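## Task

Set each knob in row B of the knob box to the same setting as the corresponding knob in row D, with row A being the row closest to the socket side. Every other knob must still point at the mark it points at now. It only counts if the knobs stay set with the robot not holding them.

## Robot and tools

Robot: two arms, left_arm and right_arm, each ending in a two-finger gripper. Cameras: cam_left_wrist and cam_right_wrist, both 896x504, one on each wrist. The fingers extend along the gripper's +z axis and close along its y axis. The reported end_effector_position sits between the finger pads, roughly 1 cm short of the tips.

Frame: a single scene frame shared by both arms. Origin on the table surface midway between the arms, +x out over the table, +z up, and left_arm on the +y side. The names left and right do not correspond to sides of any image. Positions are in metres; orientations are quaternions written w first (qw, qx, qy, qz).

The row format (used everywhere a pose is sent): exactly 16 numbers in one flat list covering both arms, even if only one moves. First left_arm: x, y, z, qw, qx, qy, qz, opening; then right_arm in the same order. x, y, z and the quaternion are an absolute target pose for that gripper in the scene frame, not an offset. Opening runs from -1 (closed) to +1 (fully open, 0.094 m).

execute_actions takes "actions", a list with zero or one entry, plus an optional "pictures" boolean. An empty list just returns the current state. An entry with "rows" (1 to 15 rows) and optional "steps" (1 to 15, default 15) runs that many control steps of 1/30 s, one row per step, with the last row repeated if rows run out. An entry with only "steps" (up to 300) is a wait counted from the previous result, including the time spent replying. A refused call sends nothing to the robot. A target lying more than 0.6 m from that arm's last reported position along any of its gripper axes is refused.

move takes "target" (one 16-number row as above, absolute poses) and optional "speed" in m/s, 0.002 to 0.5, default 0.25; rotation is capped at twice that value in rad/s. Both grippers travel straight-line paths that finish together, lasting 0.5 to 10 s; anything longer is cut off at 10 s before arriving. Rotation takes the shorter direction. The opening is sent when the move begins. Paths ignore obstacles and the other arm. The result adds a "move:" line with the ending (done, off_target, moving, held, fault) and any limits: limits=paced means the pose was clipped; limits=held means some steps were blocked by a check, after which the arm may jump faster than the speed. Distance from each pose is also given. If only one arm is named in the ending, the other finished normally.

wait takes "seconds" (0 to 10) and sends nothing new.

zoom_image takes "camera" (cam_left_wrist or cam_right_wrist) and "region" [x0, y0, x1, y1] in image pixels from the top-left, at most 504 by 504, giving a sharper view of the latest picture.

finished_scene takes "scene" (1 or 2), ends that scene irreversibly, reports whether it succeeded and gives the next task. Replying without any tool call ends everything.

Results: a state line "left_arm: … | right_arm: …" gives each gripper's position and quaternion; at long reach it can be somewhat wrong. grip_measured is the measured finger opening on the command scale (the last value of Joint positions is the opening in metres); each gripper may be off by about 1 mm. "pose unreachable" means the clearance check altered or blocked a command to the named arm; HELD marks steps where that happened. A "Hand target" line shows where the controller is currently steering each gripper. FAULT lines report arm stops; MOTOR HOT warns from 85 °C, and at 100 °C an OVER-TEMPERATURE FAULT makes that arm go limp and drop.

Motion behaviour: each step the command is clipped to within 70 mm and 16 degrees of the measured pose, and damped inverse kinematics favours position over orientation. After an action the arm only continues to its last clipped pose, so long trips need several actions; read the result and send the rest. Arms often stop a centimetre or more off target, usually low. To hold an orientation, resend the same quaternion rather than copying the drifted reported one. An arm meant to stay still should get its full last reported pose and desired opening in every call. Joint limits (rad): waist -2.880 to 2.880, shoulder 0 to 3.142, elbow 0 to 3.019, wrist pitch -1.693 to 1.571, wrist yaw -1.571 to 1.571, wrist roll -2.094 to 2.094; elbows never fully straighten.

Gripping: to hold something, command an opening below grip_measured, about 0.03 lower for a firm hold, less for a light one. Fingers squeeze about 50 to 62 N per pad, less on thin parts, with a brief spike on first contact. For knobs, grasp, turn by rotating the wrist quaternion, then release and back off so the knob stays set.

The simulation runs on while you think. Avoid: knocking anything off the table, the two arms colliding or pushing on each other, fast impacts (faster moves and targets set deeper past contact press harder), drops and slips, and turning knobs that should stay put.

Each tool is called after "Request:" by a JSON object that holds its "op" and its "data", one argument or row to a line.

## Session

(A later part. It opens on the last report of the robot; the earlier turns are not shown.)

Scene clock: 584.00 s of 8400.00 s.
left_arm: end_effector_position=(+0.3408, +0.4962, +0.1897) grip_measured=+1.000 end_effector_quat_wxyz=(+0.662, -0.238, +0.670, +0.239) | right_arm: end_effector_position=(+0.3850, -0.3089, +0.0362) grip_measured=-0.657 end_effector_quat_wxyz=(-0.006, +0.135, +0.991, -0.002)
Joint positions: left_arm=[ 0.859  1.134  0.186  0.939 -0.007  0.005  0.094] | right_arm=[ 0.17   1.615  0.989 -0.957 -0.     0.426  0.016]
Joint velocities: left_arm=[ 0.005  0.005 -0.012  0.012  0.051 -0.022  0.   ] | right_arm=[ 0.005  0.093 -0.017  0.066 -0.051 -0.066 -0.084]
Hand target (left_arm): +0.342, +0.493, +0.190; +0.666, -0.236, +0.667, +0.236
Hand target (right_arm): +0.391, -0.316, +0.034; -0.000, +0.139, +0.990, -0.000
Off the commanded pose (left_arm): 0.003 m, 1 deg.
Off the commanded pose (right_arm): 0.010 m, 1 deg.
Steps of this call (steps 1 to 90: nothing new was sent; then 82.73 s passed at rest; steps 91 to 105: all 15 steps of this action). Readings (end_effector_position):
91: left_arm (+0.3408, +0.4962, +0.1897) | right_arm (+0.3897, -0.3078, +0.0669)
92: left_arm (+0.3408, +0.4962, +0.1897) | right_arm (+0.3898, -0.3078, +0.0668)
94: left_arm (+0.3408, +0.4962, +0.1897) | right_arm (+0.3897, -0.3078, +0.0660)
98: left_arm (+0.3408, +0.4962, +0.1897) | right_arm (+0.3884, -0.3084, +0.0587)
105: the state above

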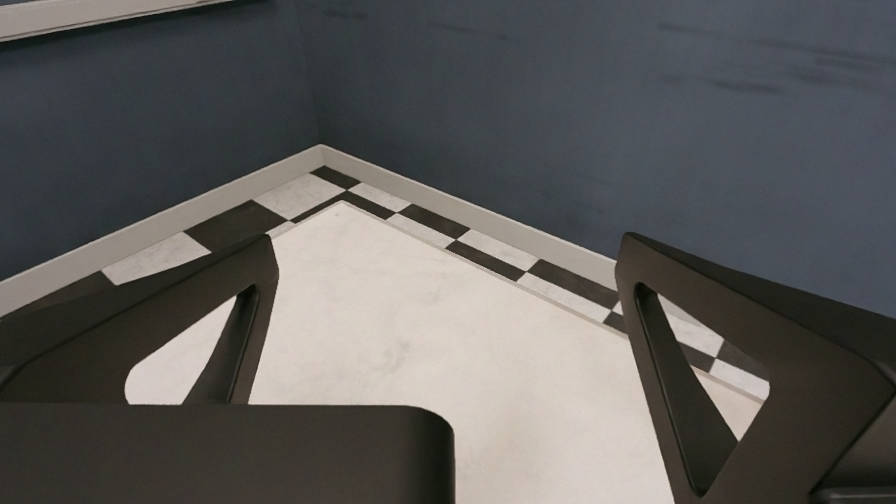

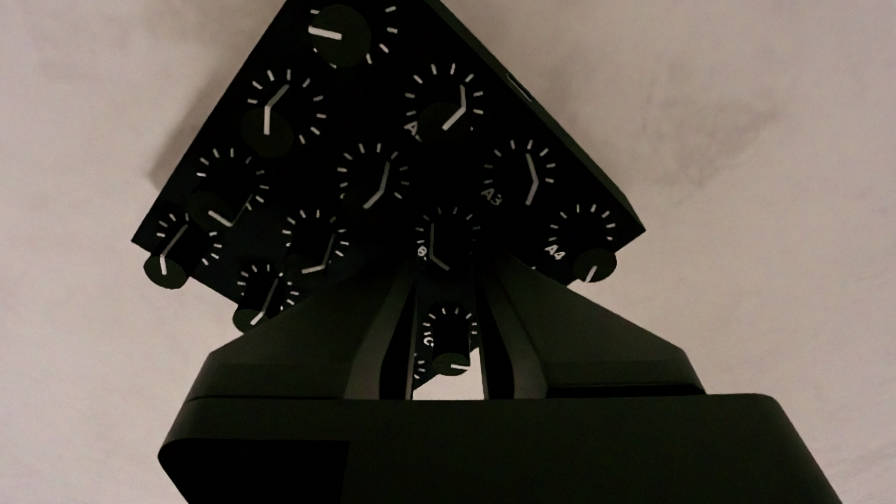

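Request:
{"op": "move", "data": {
  "target": [0.342, 0.493, 0.19, 0.6665, -0.236, 0.6665, 0.236, 1.0, 0.39151, -0.3156, 0.0334, 0, -0.37946, 0.92521, 0, -0.79],
  "speed": 0.5
}}

Scene clock: 612.97 s of 8400.00 s.
left_arm: end_effector_position=(+0.3408, +0.4962, +0.1897) grip_measured=+1.000 end_effector_quat_wxyz=(+0.662, -0.238, +0.670, +0.239) | right_arm: end_effector_position=(+0.3860, -0.3103, +0.0343) grip_measured=-0.778 end_effector_quat_wxyz=(-0.006, -0.379, +0.925, -0.001)
Joint positions: left_arm=[ 0.859  1.134  0.186  0.939 -0.007  0.005  0.094] | right_arm=[ 0.168  1.619  0.989 -0.95   0.005 -0.623  0.01 ]
Joint velocities: left_arm=[-0.005 -0.015 -0.007 -0.007  0.007  0.051  0.   ] | right_arm=[-0.015 -0.005 -0.017 -0.002 -0.022 -0.022 -0.   ]
Hand target (left_arm): +0.342, +0.493, +0.190; +0.666, -0.236, +0.667, +0.236
Hand target (right_arm): +0.391, -0.316, +0.033; -0.000, -0.379, +0.925, -0.000
Off the commanded pose (left_arm): 0.003 m, 1 deg.
Off the commanded pose (right_arm): 0.008 m, 1 deg.
After step 90, 24.17 s passed at rest.
move: done

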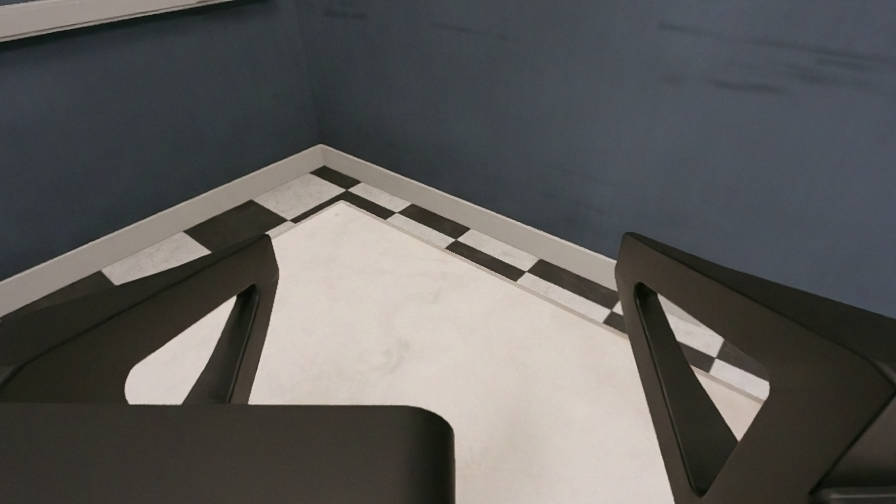

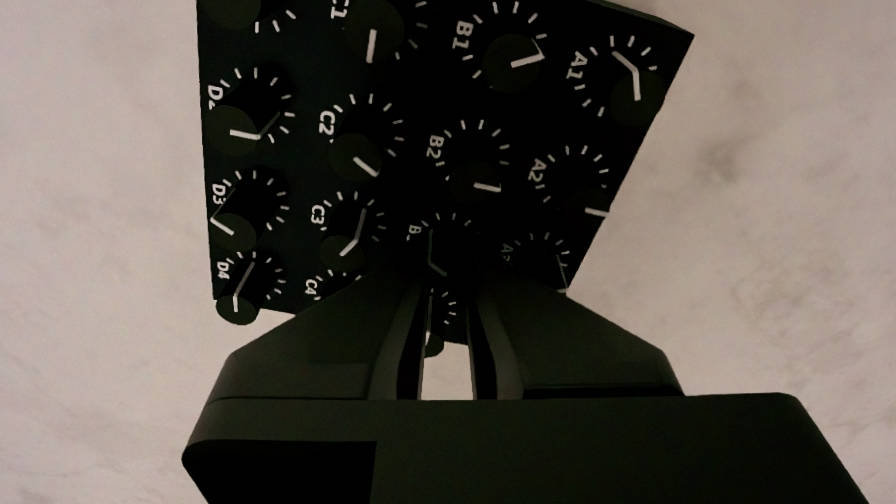

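Request:
{"op": "move", "data": {
  "target": [0.342, 0.493, 0.19, 0.6665, -0.236, 0.6665, 0.236, 1.0, 0.38477, -0.31054, 0.10645, 0.04317, -0.37909, 0.9243, -0.01044, -0.62],
  "speed": 0.13
}}

Scene clock: 654.20 s of 8400.00 s.
left_arm: end_effector_position=(+0.3408, +0.4962, +0.1897) grip_measured=+1.000 end_effector_quat_wxyz=(+0.662, -0.238, +0.670, +0.239) | right_arm: end_effector_position=(+0.3767, -0.3113, +0.0958) grip_measured=-0.622 end_effector_quat_wxyz=(+0.033, -0.380, +0.924, -0.009)
Joint positions: left_arm=[ 0.859  1.134  0.186  0.939 -0.007  0.005  0.094] | right_arm=[ 0.168  1.46   0.989 -1.031  0.002 -0.626  0.018]
Joint velocities: left_arm=[-0.015  0.005 -0.012  0.007 -0.022  0.051  0.   ] | right_arm=[-0.015 -0.015  0.012 -0.002  0.007 -0.037 -0.001]
Hand target (left_arm): +0.342, +0.493, +0.190; +0.666, -0.236, +0.667, +0.236
Hand target (right_arm): +0.385, -0.310, +0.106; +0.043, -0.379, +0.925, -0.010
Off the commanded pose (left_arm): 0.003 m, 1 deg.
Off the commanded pose (right_arm): 0.013 m, 1 deg.
After step 90, 37.33 s passed at rest.
move: off_target (right_arm)

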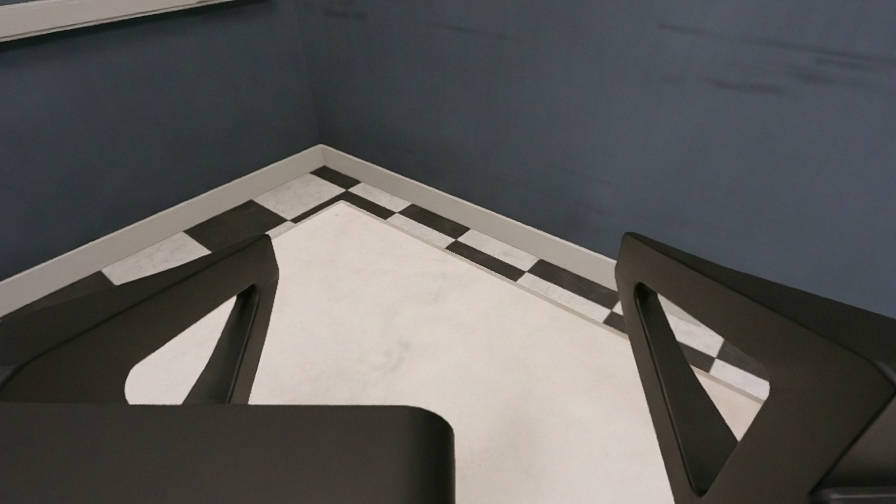

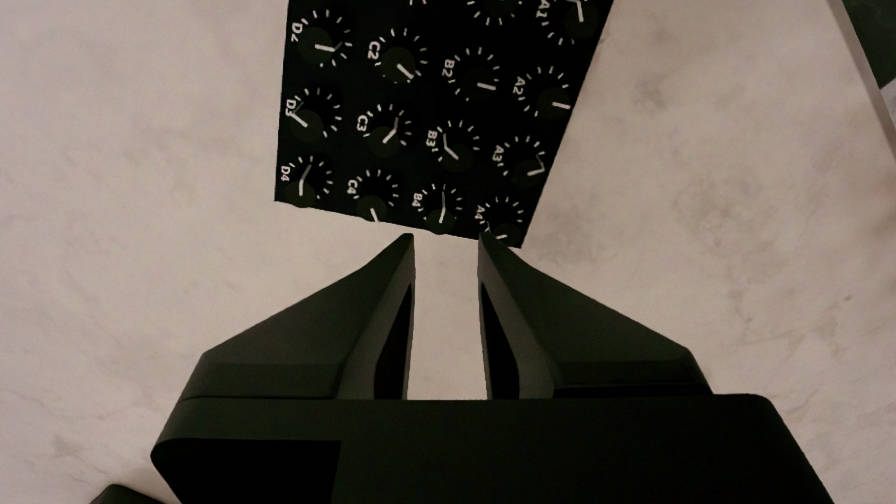

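Request:
{"op": "zoom_image", "data": {
  "camera": "cam_right_wrist",
  "region": [340, 30, 590, 255]
}}

Region (340, 30, 590, 255) of cam_right_wrist's 896x504 image, scaled by 2.016, with more detail than that image has; it fills the top 454 rows of this view, and the rest is white.

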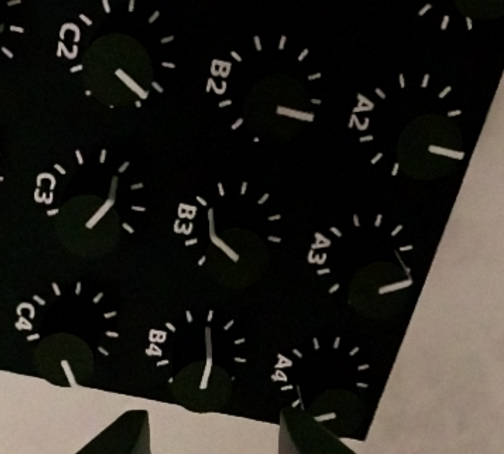

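Request:
{"op": "finished_scene", "data": {
  "scene": 2
}}

The scene is finished: the task was done.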